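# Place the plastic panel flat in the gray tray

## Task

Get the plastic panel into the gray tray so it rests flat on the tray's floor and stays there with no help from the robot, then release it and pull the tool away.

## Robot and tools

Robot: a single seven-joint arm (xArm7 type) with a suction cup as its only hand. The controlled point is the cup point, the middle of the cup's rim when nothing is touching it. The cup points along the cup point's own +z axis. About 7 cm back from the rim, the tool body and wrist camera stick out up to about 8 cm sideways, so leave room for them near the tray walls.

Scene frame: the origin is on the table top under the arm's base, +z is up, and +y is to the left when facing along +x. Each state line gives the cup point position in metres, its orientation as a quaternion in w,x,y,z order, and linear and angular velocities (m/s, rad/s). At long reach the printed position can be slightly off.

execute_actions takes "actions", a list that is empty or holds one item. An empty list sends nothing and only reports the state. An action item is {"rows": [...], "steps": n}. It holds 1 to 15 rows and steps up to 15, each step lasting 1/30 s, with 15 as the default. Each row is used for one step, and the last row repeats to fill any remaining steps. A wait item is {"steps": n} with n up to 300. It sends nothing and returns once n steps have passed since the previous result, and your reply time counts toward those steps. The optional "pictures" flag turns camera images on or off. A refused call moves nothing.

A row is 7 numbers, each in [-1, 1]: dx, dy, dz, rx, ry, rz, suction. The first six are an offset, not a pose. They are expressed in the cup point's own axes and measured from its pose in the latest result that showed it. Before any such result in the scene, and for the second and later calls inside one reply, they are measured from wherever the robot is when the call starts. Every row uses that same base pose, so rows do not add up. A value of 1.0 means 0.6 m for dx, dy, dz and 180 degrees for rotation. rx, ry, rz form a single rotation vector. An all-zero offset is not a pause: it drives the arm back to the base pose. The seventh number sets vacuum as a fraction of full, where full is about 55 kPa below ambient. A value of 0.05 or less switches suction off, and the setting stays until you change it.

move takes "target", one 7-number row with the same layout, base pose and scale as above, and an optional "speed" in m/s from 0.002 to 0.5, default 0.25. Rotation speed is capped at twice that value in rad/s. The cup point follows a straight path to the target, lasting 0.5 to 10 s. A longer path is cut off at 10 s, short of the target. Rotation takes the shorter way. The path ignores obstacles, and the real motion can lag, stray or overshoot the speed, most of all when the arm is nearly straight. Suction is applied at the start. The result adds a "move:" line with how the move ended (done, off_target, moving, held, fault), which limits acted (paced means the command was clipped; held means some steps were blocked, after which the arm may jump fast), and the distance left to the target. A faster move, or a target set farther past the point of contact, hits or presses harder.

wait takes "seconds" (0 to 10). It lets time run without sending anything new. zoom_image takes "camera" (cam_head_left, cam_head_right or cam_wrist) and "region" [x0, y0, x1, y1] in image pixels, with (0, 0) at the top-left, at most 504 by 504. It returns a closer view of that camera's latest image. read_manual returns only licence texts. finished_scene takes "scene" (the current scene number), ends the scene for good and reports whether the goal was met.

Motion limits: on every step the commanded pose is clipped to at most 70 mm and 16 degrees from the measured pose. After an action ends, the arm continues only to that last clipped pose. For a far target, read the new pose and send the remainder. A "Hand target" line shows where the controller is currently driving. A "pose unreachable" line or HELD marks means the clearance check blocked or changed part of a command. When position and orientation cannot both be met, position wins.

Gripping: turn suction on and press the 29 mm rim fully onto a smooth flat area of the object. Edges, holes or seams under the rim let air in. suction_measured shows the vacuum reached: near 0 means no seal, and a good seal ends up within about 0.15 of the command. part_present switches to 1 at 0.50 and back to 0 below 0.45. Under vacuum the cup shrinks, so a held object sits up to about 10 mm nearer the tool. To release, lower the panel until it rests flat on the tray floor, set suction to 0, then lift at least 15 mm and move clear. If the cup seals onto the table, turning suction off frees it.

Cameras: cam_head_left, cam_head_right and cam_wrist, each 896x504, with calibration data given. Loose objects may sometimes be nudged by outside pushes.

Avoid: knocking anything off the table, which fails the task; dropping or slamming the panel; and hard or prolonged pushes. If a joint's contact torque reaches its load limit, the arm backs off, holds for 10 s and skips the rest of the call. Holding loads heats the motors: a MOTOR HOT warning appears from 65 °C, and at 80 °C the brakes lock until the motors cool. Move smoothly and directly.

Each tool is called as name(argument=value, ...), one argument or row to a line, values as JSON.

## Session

execute_actions(
  actions=[],
)

Scene clock: 0.00 s of 4800.00 s.
end_effector_position=(+0.3954, +0.0121, +0.3242) suction_measured=0.00 part_present=0 end_effector_quat_wxyz=(+0.007, -0.016, +1.000, -0.001) end_effector_velocity=(+0.000, +0.000, +0.000) end_effector_angular_velocity=(-0.000, -0.001, +0.000)
Joint positions: [ 0.003 -0.251 -0.003  0.916 -0.002  1.168  2.355]
Joint velocities: [ 0.     0.     0.     0.001 -0.    -0.001  0.   ]
Motor temperatures (°C, as the motors report them): [35 35 36 39 35 38 38]
Hand target: +0.395, +0.012, +0.324; +0.007, -0.016, +1.000, -0.001
camera_calibration (this result's frames):
cam_wrist: T_world_to_cam=[[-0.0800358, -0.996626, 0.0181948, 0.0409941], [-0.928831, 0.081191, 0.361498, 0.2623], [-0.361755, 0.0120329, -0.932195, 0.550546], [0, 0, 0, 1]] pos_world=[0.446076, 0.0129347, 0.41765]

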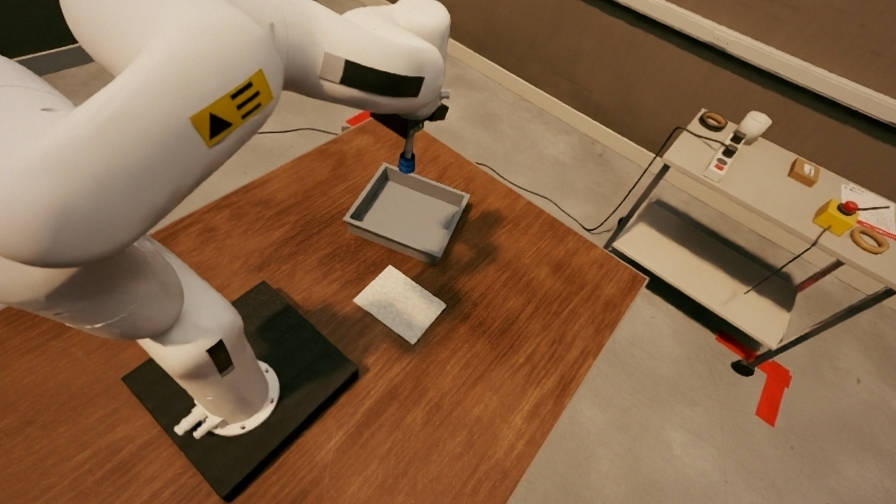

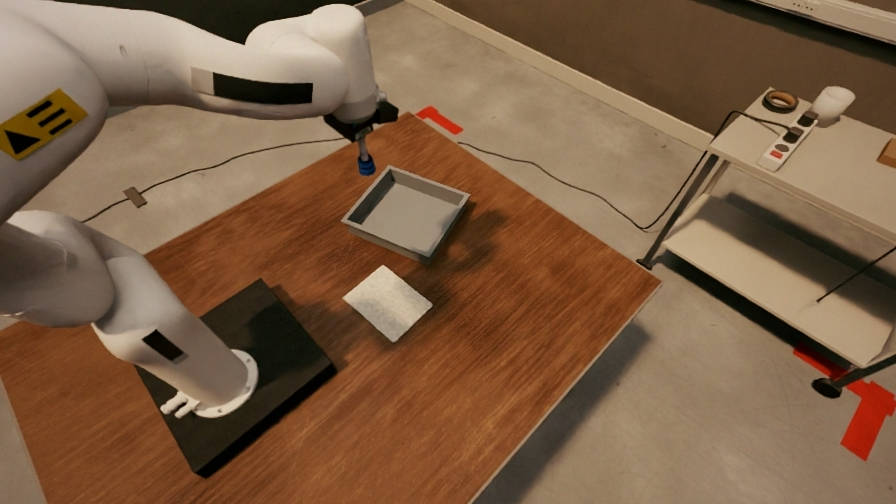

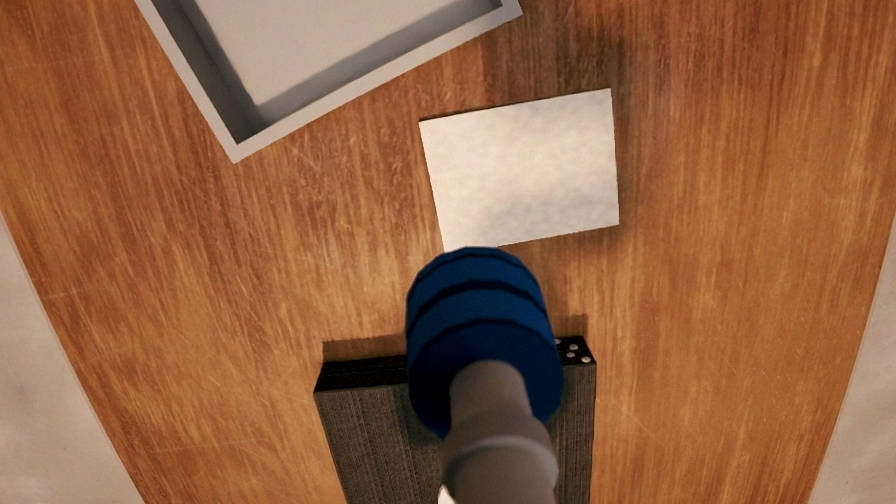

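move(
  target=[0.083,-0.107,0.43,0,0,0,0],
)

Scene clock: 7.90 s of 4800.00 s.
end_effector_position=(+0.3510, -0.0533, +0.0666) suction_measured=0.00 part_present=0 end_effector_quat_wxyz=(+0.007, -0.017, +1.000, -0.001) end_effector_velocity=(-0.004, +0.000, -0.003) end_effector_angular_velocity=(+0.001, +0.009, -0.001)
Joint positions: [-0.083  0.173 -0.088  0.479  0.047  0.306  2.138]
Joint velocities: [-0.001  0.006  0.    -0.005  0.001 -0.001 -0.001]
Motor temperatures (°C, as the motors report them): [35 35 36 40 35 38 38]
Hand target: +0.351, -0.053, +0.066; +0.007, -0.017, +1.000, -0.001
Off the commanded pose: 0.001 m, 0 deg.
After step 90, 3.33 s passed at rest.
move: done
camera_calibration (this result's frames):
cam_wrist: T_world_to_cam=[[-0.0787659, -0.996732, 0.0179032, -0.0235203], [-0.929358, 0.0799157, 0.360427, 0.319725], [-0.36068, 0.0117508, -0.932616, 0.294833], [0, 0, 0, 1]] pos_world=[0.401626, -0.052459, 0.160149]

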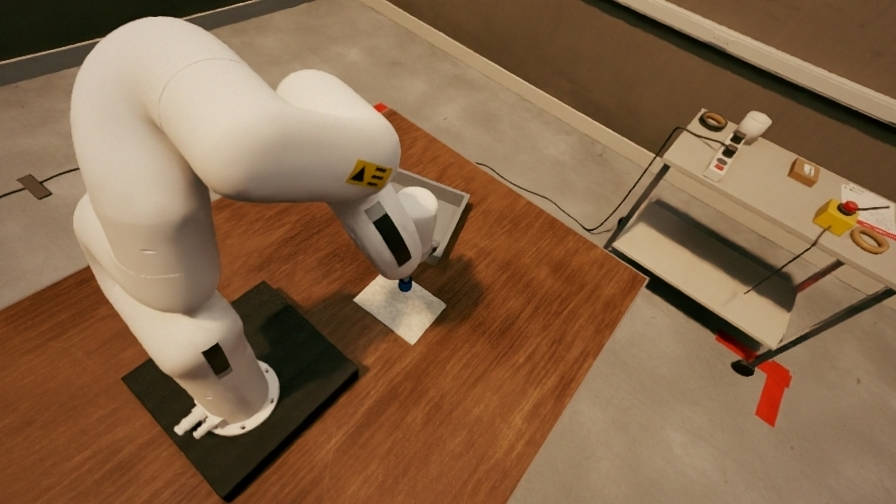

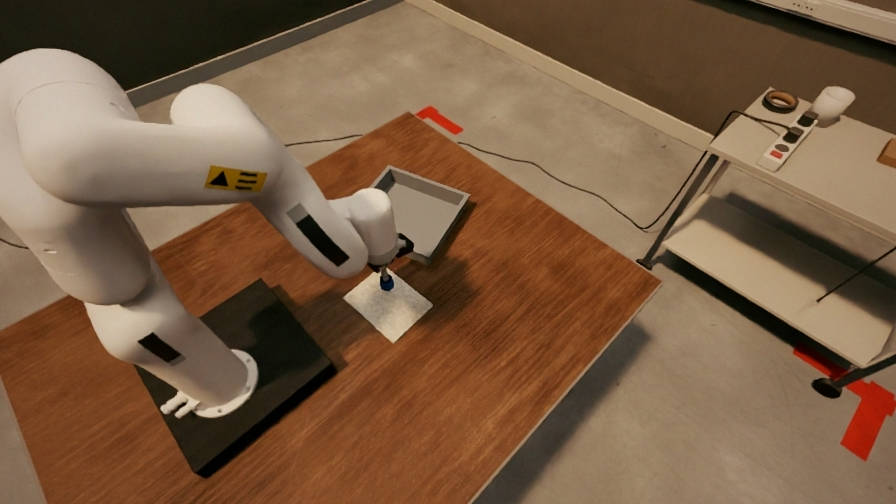

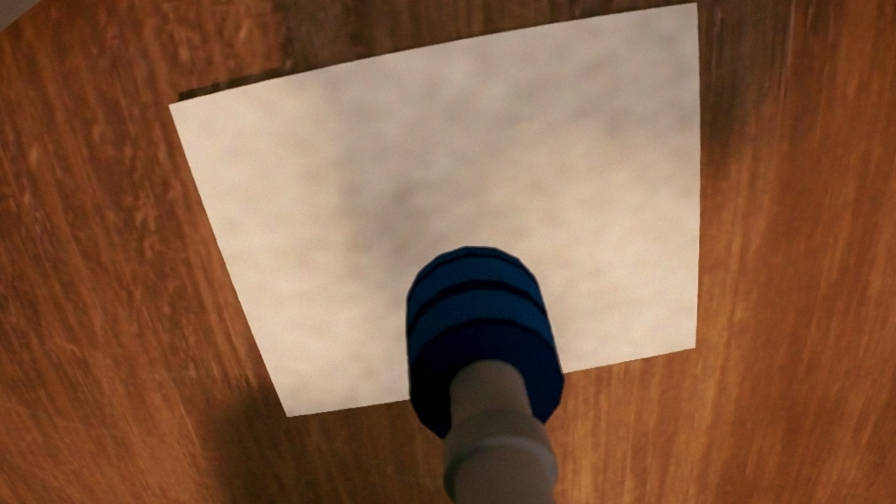

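move(
  target=[-0.025,0,0.111,0,0,0,1],
  speed=0.05,
)

move(
  target=[0,0,-0.25,0,0,0,1],
  speed=0.1,
)

move(
  target=[-0.31,0.27,0.08,0,0,-0.09,1],
  speed=0.15,
)

Scene clock: 14.57 s of 4800.00 s.
end_effector_position=(+0.3668, -0.0530, +0.0005) suction_measured=0.36 part_present=0 end_effector_quat_wxyz=(+0.007, -0.017, +1.000, -0.001) end_effector_velocity=(+0.001, +0.000, +0.000) end_effector_angular_velocity=(+0.000, -0.002, +0.001)
Joint positions: [-0.119  0.453 -0.033  0.575  0.104  0.123  2.101]
Joint velocities: [-0.001 -0.     0.001  0.001  0.    -0.001 -0.   ]
Motor temperatures (°C, as the motors report them): [35 35 36 40 35 38 38]
Hand target: +0.367, -0.053, +0.001; +0.007, -0.017, +1.000, -0.001
Off the commanded pose: 0.000 m, 0 deg.
After step 90, 2.03 s passed at rest.
move: done
camera_calibration (this result's frames):
cam_wrist: T_world_to_cam=[[-0.0784179, -0.996751, 0.0183642, -0.020911], [-0.929253, 0.0797537, 0.360733, 0.358211], [-0.361026, 0.0112229, -0.932488, 0.238926], [0, 0, 0, 1]] pos_world=[0.417488, -0.0520932, 0.0939611]

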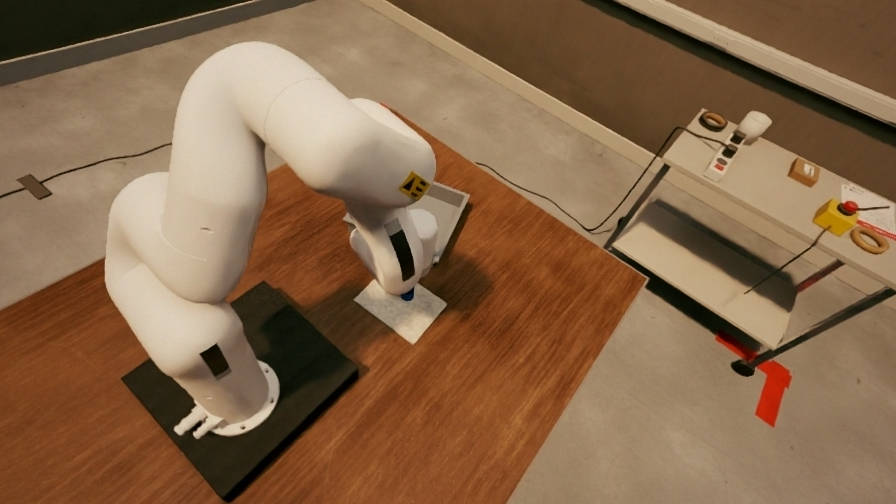

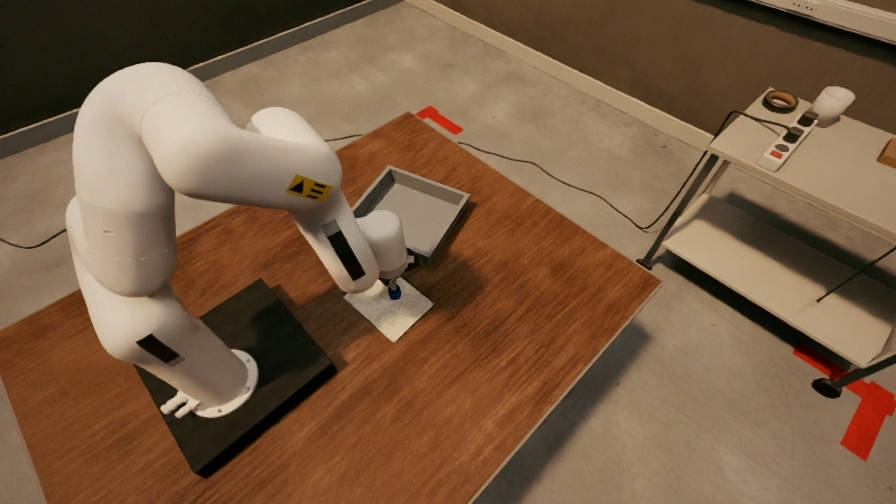

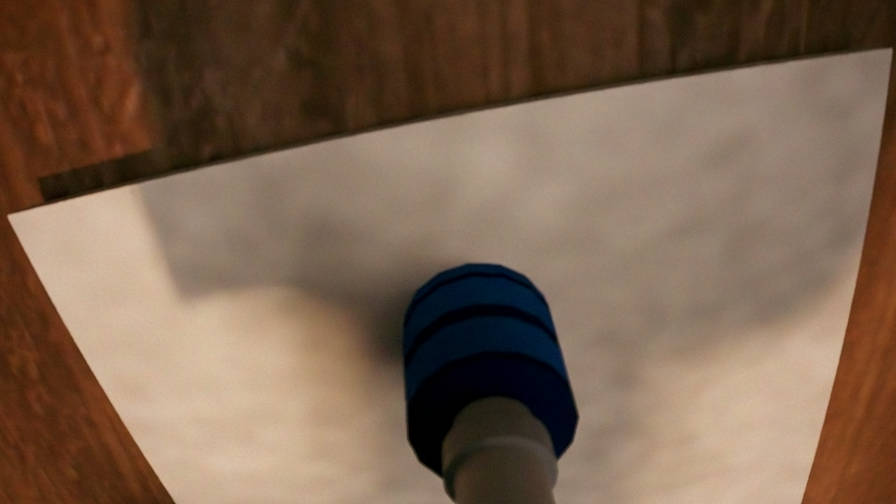

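Scene clock: 16.40 s of 4800.00 s.
end_effector_position=(+0.3644, -0.0527, +0.1495) suction_measured=0.96 part_present=1 end_effector_quat_wxyz=(+0.006, -0.017, +1.000, -0.001) end_effector_velocity=(+0.001, +0.000, +0.001) end_effector_angular_velocity=(-0.000, -0.003, +0.001)
Joint positions: [-0.073 -0.062 -0.101  0.548 -0.013  0.611  2.189]
Joint velocities: [-0.    -0.002  0.001  0.002 -0.     0.001  0.   ]
Motor temperatures (°C, as the motors report them): [35 35 36 40 35 38 38]
Hand target: +0.365, -0.053, +0.150; +0.007, -0.017, +1.000, -0.001
Off the commanded pose: 0.001 m, 0 deg.
move: done
camera_calibration (this result's frames):
cam_wrist: T_world_to_cam=[[-0.078862, -0.996728, 0.0177003, -0.023249], [-0.928782, 0.0799129, 0.361909, 0.301839], [-0.362139, 0.0121012, -0.932045, 0.377374], [0, 0, 0, 1]] pos_world=[0.415171, -0.0518604, 0.242903]

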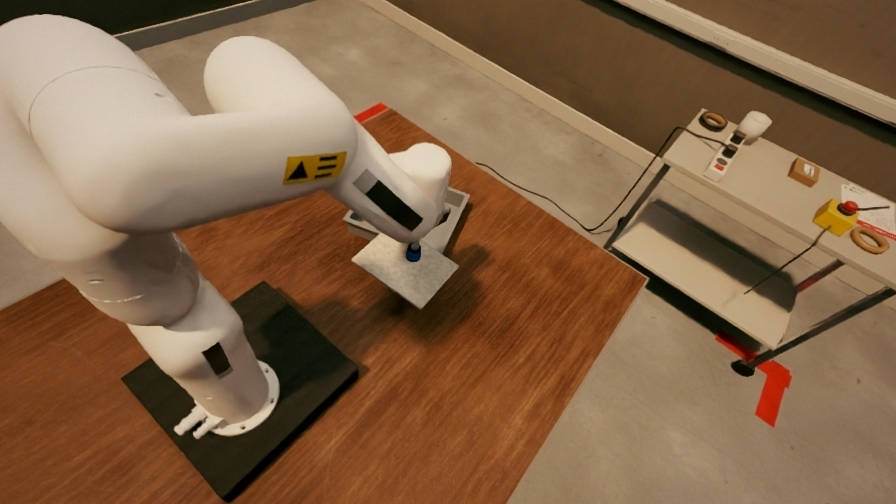

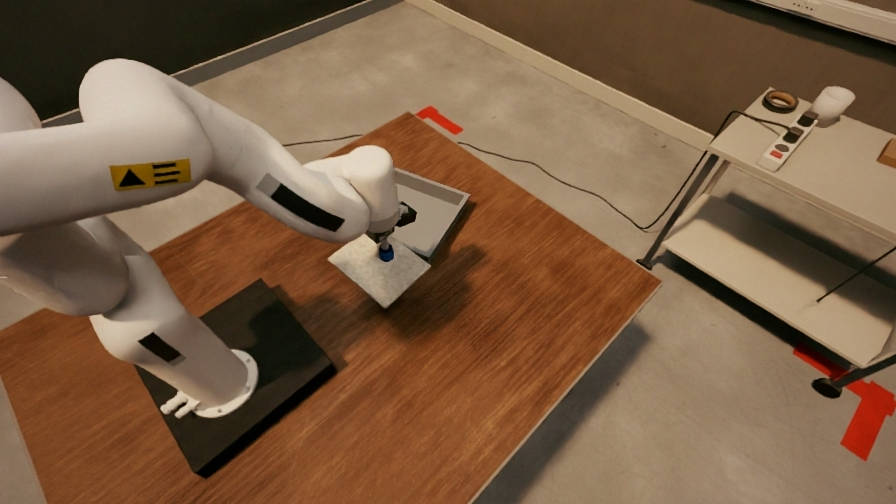

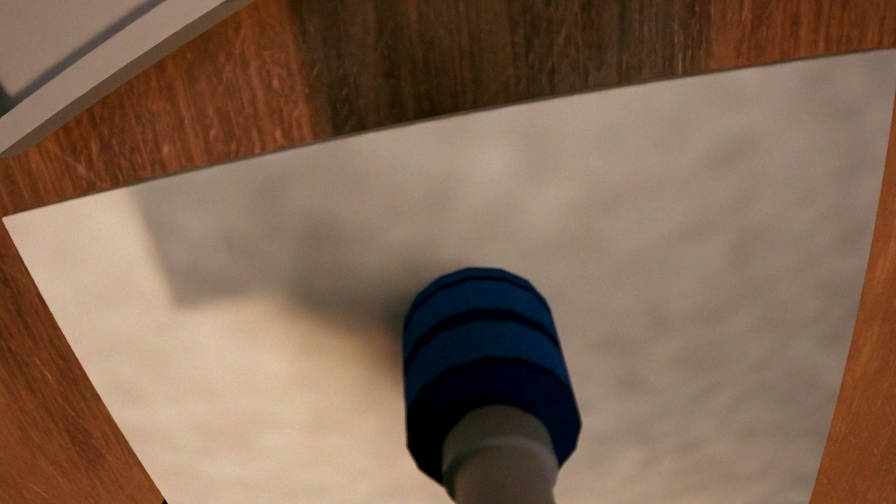

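Scene clock: 18.50 s of 4800.00 s.
end_effector_position=(+0.5462, +0.1139, +0.1041) suction_measured=0.96 part_present=1 end_effector_quat_wxyz=(+0.007, -0.157, +0.988, -0.003) end_effector_velocity=(-0.002, +0.007, -0.001) end_effector_angular_velocity=(+0.003, +0.003, +0.011)
Joint positions: [ 0.126  0.562  0.054  1.274 -0.048  0.714  2.279]
Joint velocities: [ 0.006  0.003  0.006  0.001  0.     0.001 -0.   ]
Motor temperatures (°C, as the motors report them): [35 35 36 40 35 38 38]
Hand target: +0.546, +0.114, +0.104; +0.006, -0.158, +0.987, -0.003
Off the commanded pose: 0.002 m, 0 deg.
move: done
camera_calibration (this result's frames):
cam_wrist: T_world_to_cam=[[0.201794, -0.979142, 0.0236767, 0.00207573], [-0.914662, -0.179751, 0.362054, 0.495655], [-0.350247, -0.0947167, -0.931856, 0.404553], [0, 0, 0, 1]] pos_world=[0.594631, 0.129445, 0.197482]

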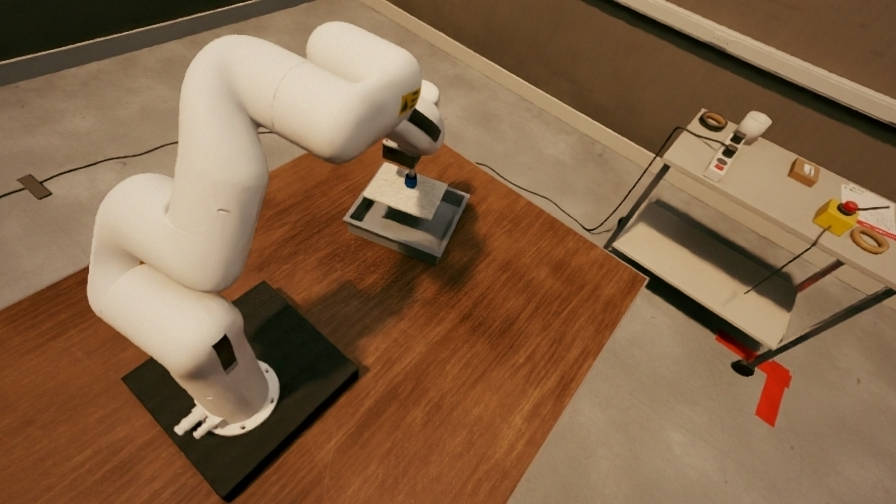

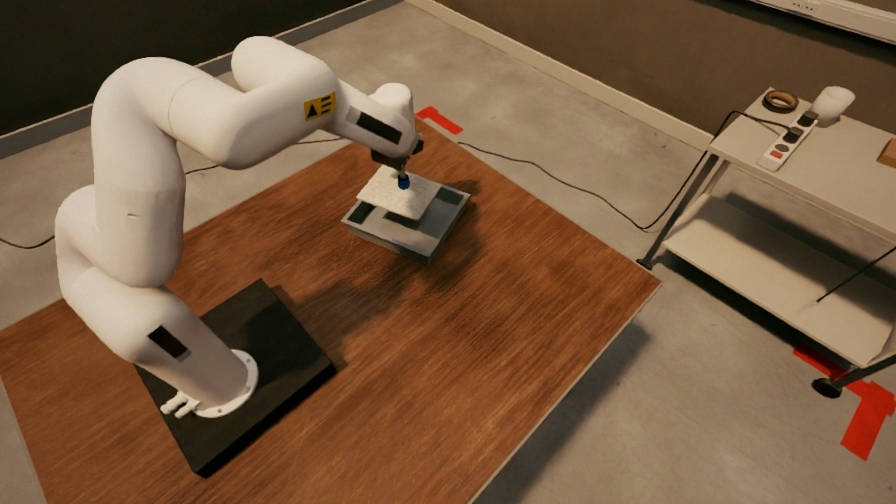

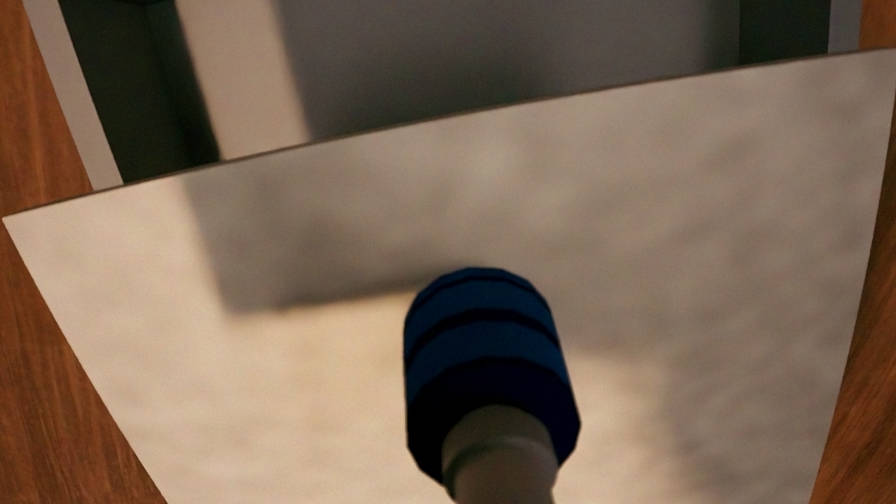

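Lower to just above the rim and check.

move(
  target=[0,0,0.085,0,0,0,1],
  speed=0.05,
)

Scene clock: 22.40 s of 4800.00 s.
end_effector_position=(+0.5471, +0.1139, +0.0535) suction_measured=0.96 part_present=1 end_effector_quat_wxyz=(+0.007, -0.158, +0.987, -0.003) end_effector_velocity=(+0.003, +0.001, +0.004) end_effector_angular_velocity=(+0.002, -0.009, +0.000)
Joint positions: [ 0.131  0.671  0.047  1.281 -0.056  0.611  2.284]
Joint velocities: [ 0.    -0.004  0.     0.004  0.    -0.002 -0.   ]
Motor temperatures (°C, as the motors report them): [35 35 36 40 35 38 38]
Hand target: +0.547, +0.114, +0.053; +0.007, -0.158, +0.987, -0.003
Off the commanded pose: 0.001 m, 0 deg.
move: done
camera_calibration (this result's frames):
cam_wrist: T_world_to_cam=[[0.202064, -0.979085, 0.0237163, 0.00293925], [-0.91488, -0.18006, 0.361348, 0.514993], [-0.34952, -0.0947128, -0.932129, 0.357369], [0, 0, 0, 1]] pos_world=[0.59547, 0.129455, 0.146952]

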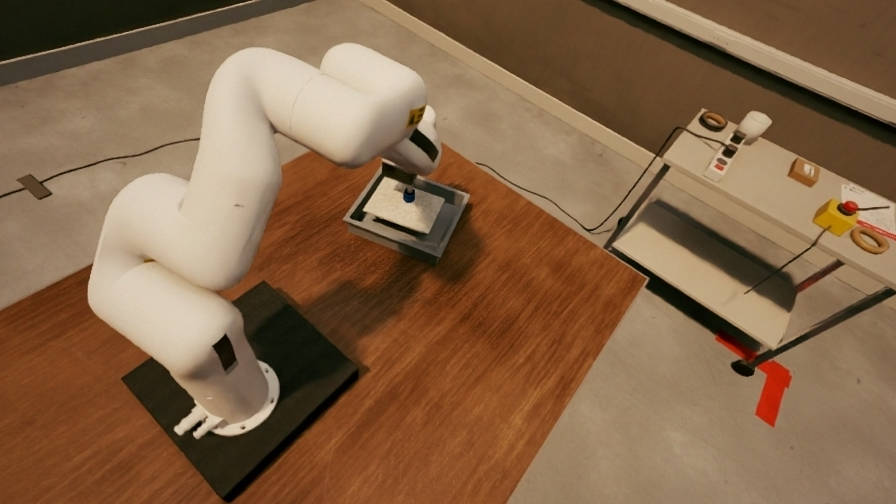

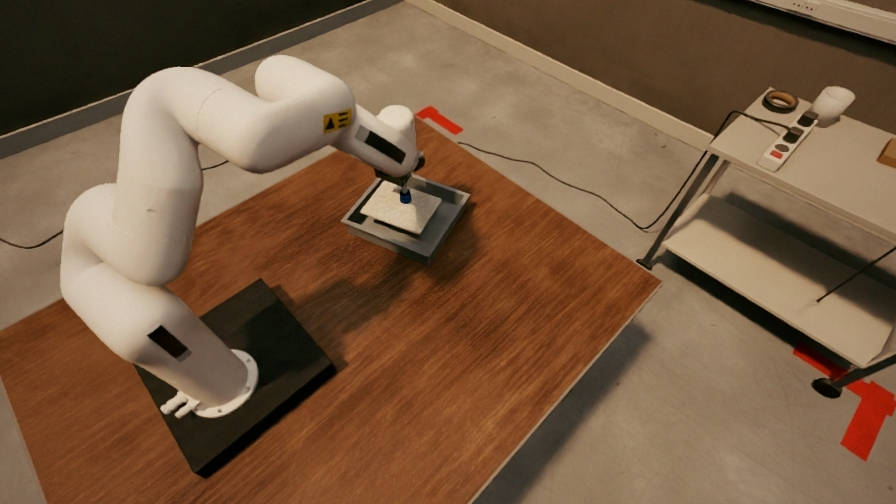

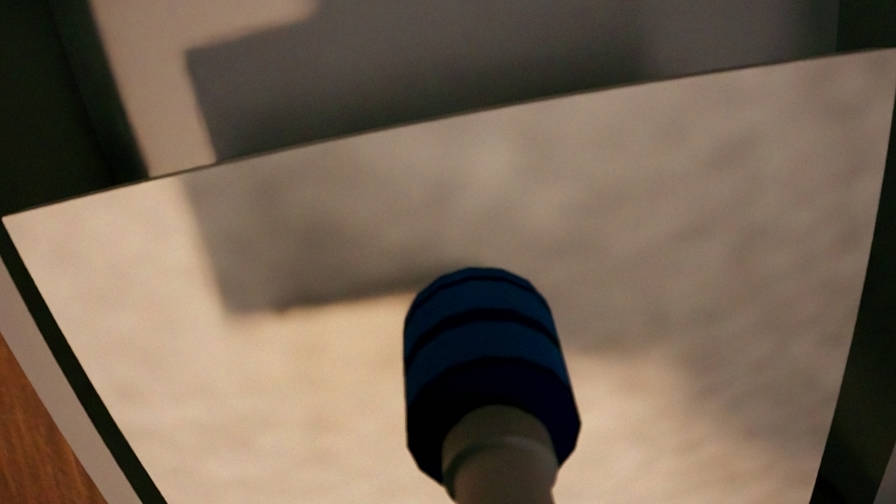

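move(
  target=[-0.015,-0.01,0.04,0,0,0,1],
  speed=0.03,
)

Scene clock: 26.70 s of 4800.00 s.
end_effector_position=(+0.5579, +0.1110, +0.0298) suction_measured=0.96 part_present=1 end_effector_quat_wxyz=(+0.007, -0.158, +0.987, -0.003) end_effector_velocity=(+0.004, +0.002, +0.004) end_effector_angular_velocity=(+0.003, -0.010, +0.001)
Joint positions: [ 0.126  0.75   0.043  1.338 -0.059  0.589  2.276]
Joint velocities: [ 0.    -0.004  0.001  0.004  0.    -0.002  0.   ]
Motor temperatures (°C, as the motors report them): [35 35 36 40 35 38 38]
Hand target: +0.558, +0.111, +0.030; +0.007, -0.158, +0.987, -0.003
Off the commanded pose: 0.000 m, 0 deg.
After step 90, 0.20 s passed at rest.
move: done
camera_calibration (this result's frames):
cam_wrist: T_world_to_cam=[[0.202236, -0.979047, 0.0238105, -0.00163511], [-0.914889, -0.180197, 0.361259, 0.532929], [-0.349399, -0.0948435, -0.932162, 0.338686], [0, 0, 0, 1]] pos_world=[0.606238, 0.126554, 0.123223]

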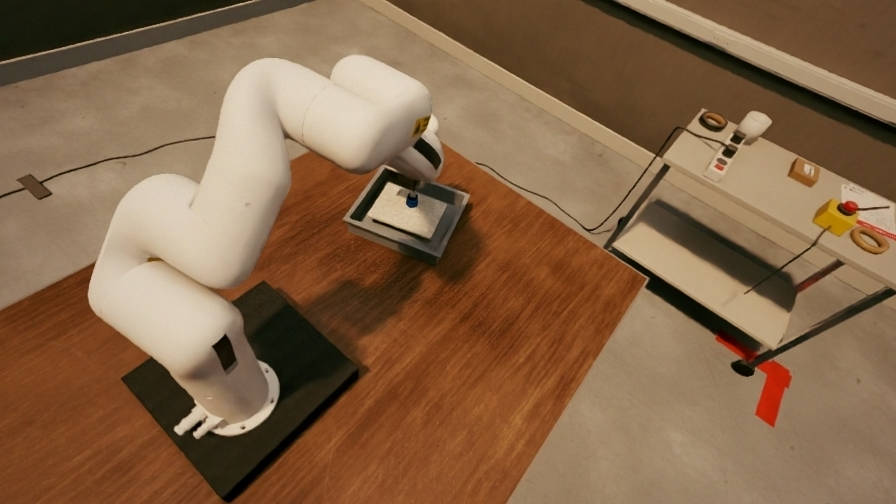

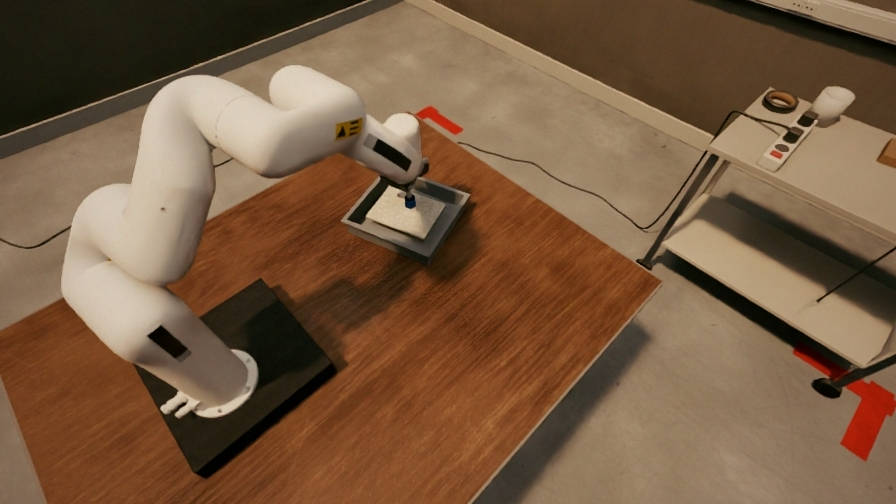

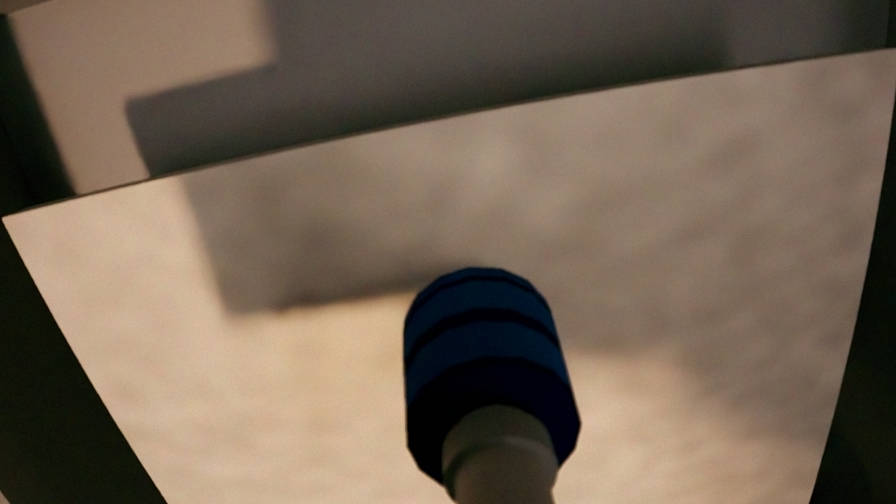

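Looks inside.

move(
  target=[0,0,0.034,0,0,0,1],
  speed=0.03,
)

execute_actions(
  actions=[
    {"rows":[[0,0,0,0,0,0,0]],"steps":15},
  ],
  pictures=false,
)

move(
  target=[0,0,-0.3,0,0,0,0],
  speed=0.1,
)

Scene clock: 31.73 s of 4800.00 s.
end_effector_position=(+0.5583, +0.1110, +0.0095) suction_measured=0.96 part_present=1 end_effector_quat_wxyz=(+0.007, -0.158, +0.987, -0.003) end_effector_velocity=(+0.005, +0.001, +0.005) end_effector_angular_velocity=(+0.002, -0.013, +0.000)
Joint positions: [ 0.128  0.799  0.041  1.353 -0.061  0.555  2.278]
Joint velocities: [ 0.001 -0.005 -0.001  0.005 -0.    -0.003  0.   ]
Motor temperatures (°C, as the motors report them): [35 35 36 40 35 38 38]
Hand target: +0.558, +0.111, +0.009; +0.007, -0.158, +0.987, -0.003
Off the commanded pose: 0.000 m, 0 deg.
After step 90, 1.13 s passed at rest.
move: done
camera_calibration (this result's frames):
cam_wrist: T_world_to_cam=[[0.202356, -0.979022, 0.0238329, -0.00129381], [-0.914924, -0.180317, 0.36111, 0.540604], [-0.349238, -0.0948781, -0.932218, 0.319822], [0, 0, 0, 1]] pos_world=[0.606567, 0.126557, 0.102957]

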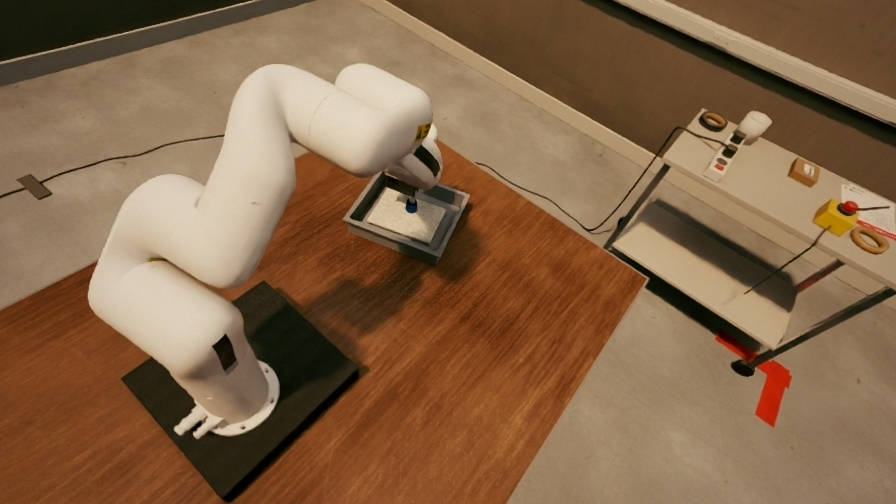

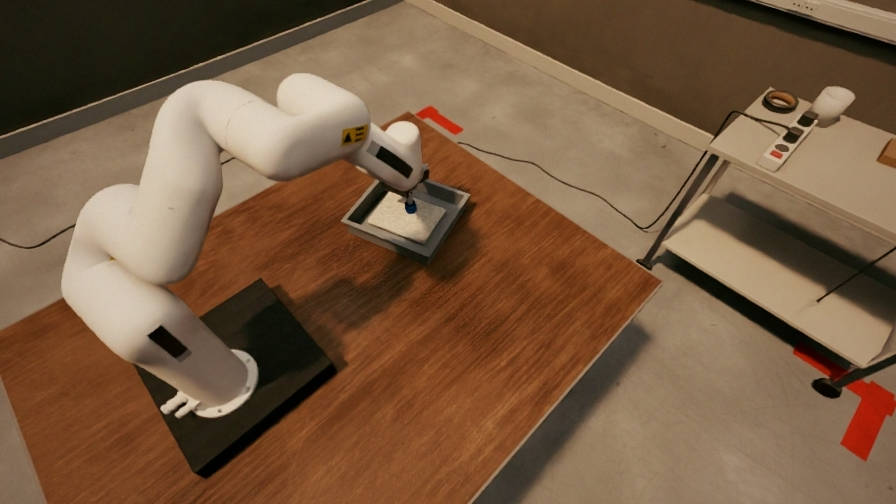

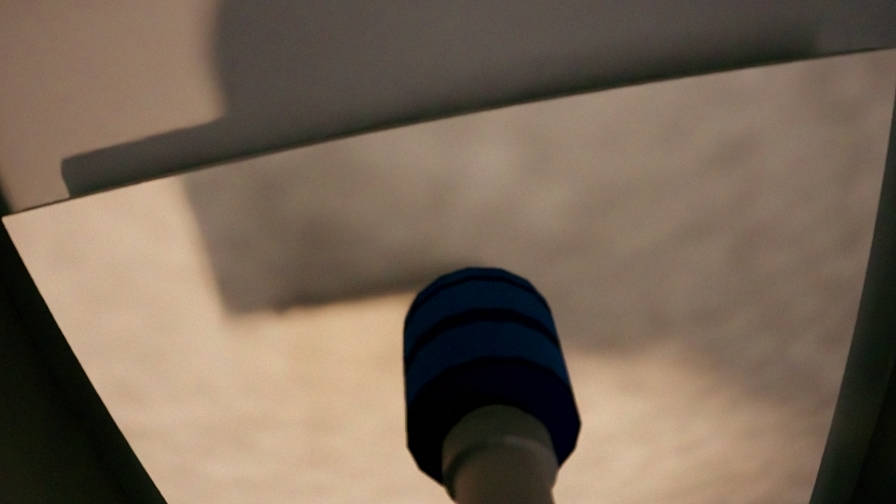

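Scene clock: 32.23 s of 4800.00 s.
end_effector_position=(+0.5584, +0.1111, +0.0096) suction_measured=0.00 part_present=0 end_effector_quat_wxyz=(+0.007, -0.158, +0.987, -0.003) end_effector_velocity=(-0.001, -0.000, -0.001) end_effector_angular_velocity=(-0.000, +0.002, +0.000)
Joint positions: [ 0.128  0.798  0.041  1.353 -0.061  0.555  2.278]
Joint velocities: [-0.     0.     0.    -0.001 -0.     0.001 -0.   ]
Motor temperatures (°C, as the motors report them): [35 35 36 40 35 38 38]
Hand target: +0.558, +0.111, +0.010; +0.007, -0.158, +0.987, -0.003
Off the commanded pose: 0.000 m, 0 deg.
Steps of this call (steps 1 to 15: all 15 steps of this action). Readings (end_effector_position | what the end effector reports):
1: (+0.5584, +0.1110, +0.0096) | suction_measured=0.56 part_present=1
2: (+0.5586, +0.1111, +0.0099) | suction_measured=0.01 part_present=0
4: (+0.5589, +0.1112, +0.0103) | suction_measured=0.00 part_present=0
8: (+0.5585, +0.1111, +0.0098) | suction_measured=0.00 part_present=0
15: the state above

Scene clock: 34.67 s of 4800.00 s.
end_effector_position=(+0.5556, +0.1111, +0.1888) suction_measured=0.00 part_present=0 end_effector_quat_wxyz=(+0.007, -0.157, +0.988, -0.003) end_effector_velocity=(+0.003, +0.000, +0.005) end_effector_angular_velocity=(+0.002, -0.010, -0.001)
Joint positions: [ 0.115  0.445  0.059  1.363 -0.036  0.92   2.261]
Joint velocities: [-0.001 -0.005 -0.     0.005  0.     0.     0.   ]
Motor temperatures (°C, as the motors report them): [35 35 36 40 35 38 38]
Hand target: +0.556, +0.111, +0.189; +0.007, -0.157, +0.988, -0.003
Off the commanded pose: 0.001 m, 0 deg.
move: done
camera_calibration (this result's frames):
cam_wrist: T_world_to_cam=[[0.201358, -0.979231, 0.0237061, -0.00433556], [-0.91478, -0.179343, 0.361957, 0.473059], [-0.350188, -0.0945689, -0.931893, 0.486441], [0, 0, 0, 1]] pos_world=[0.603964, 0.126596, 0.282187]

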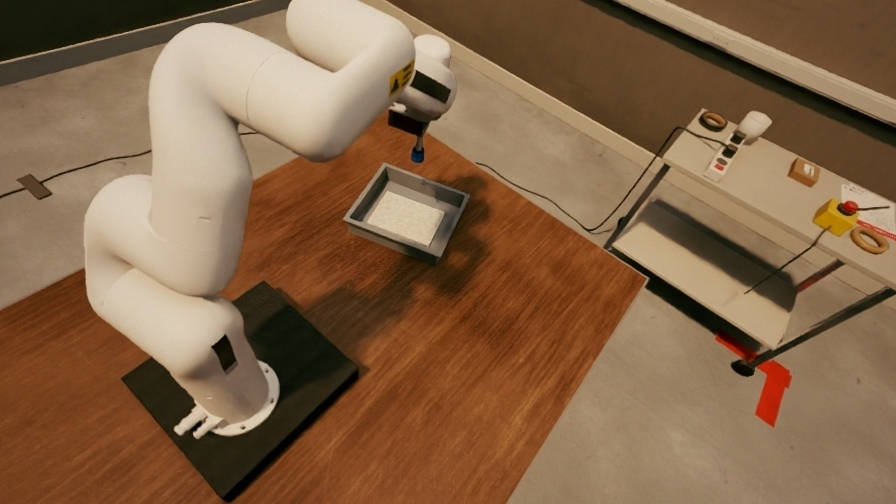

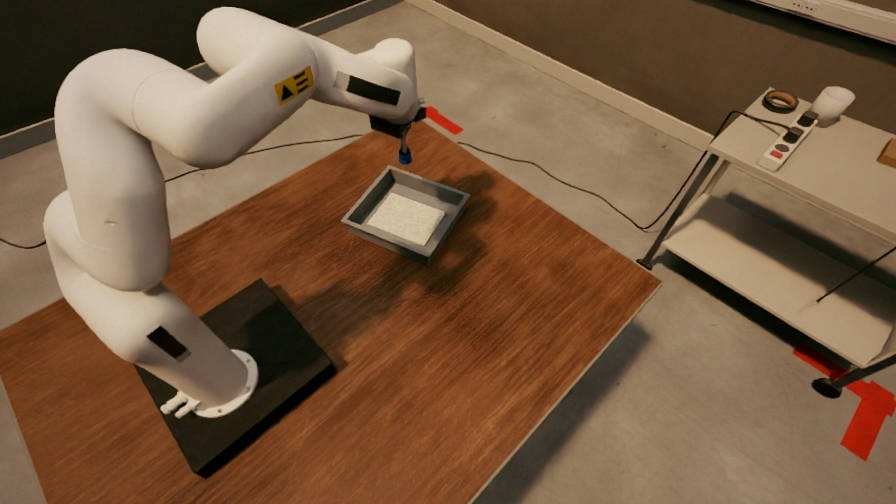

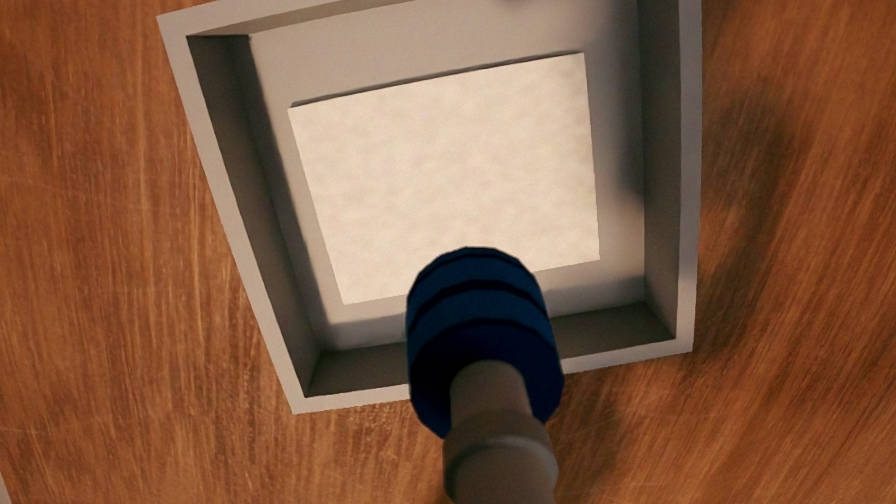

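finished_scene(
  scene=2,
)

The scene is finished: the task was done.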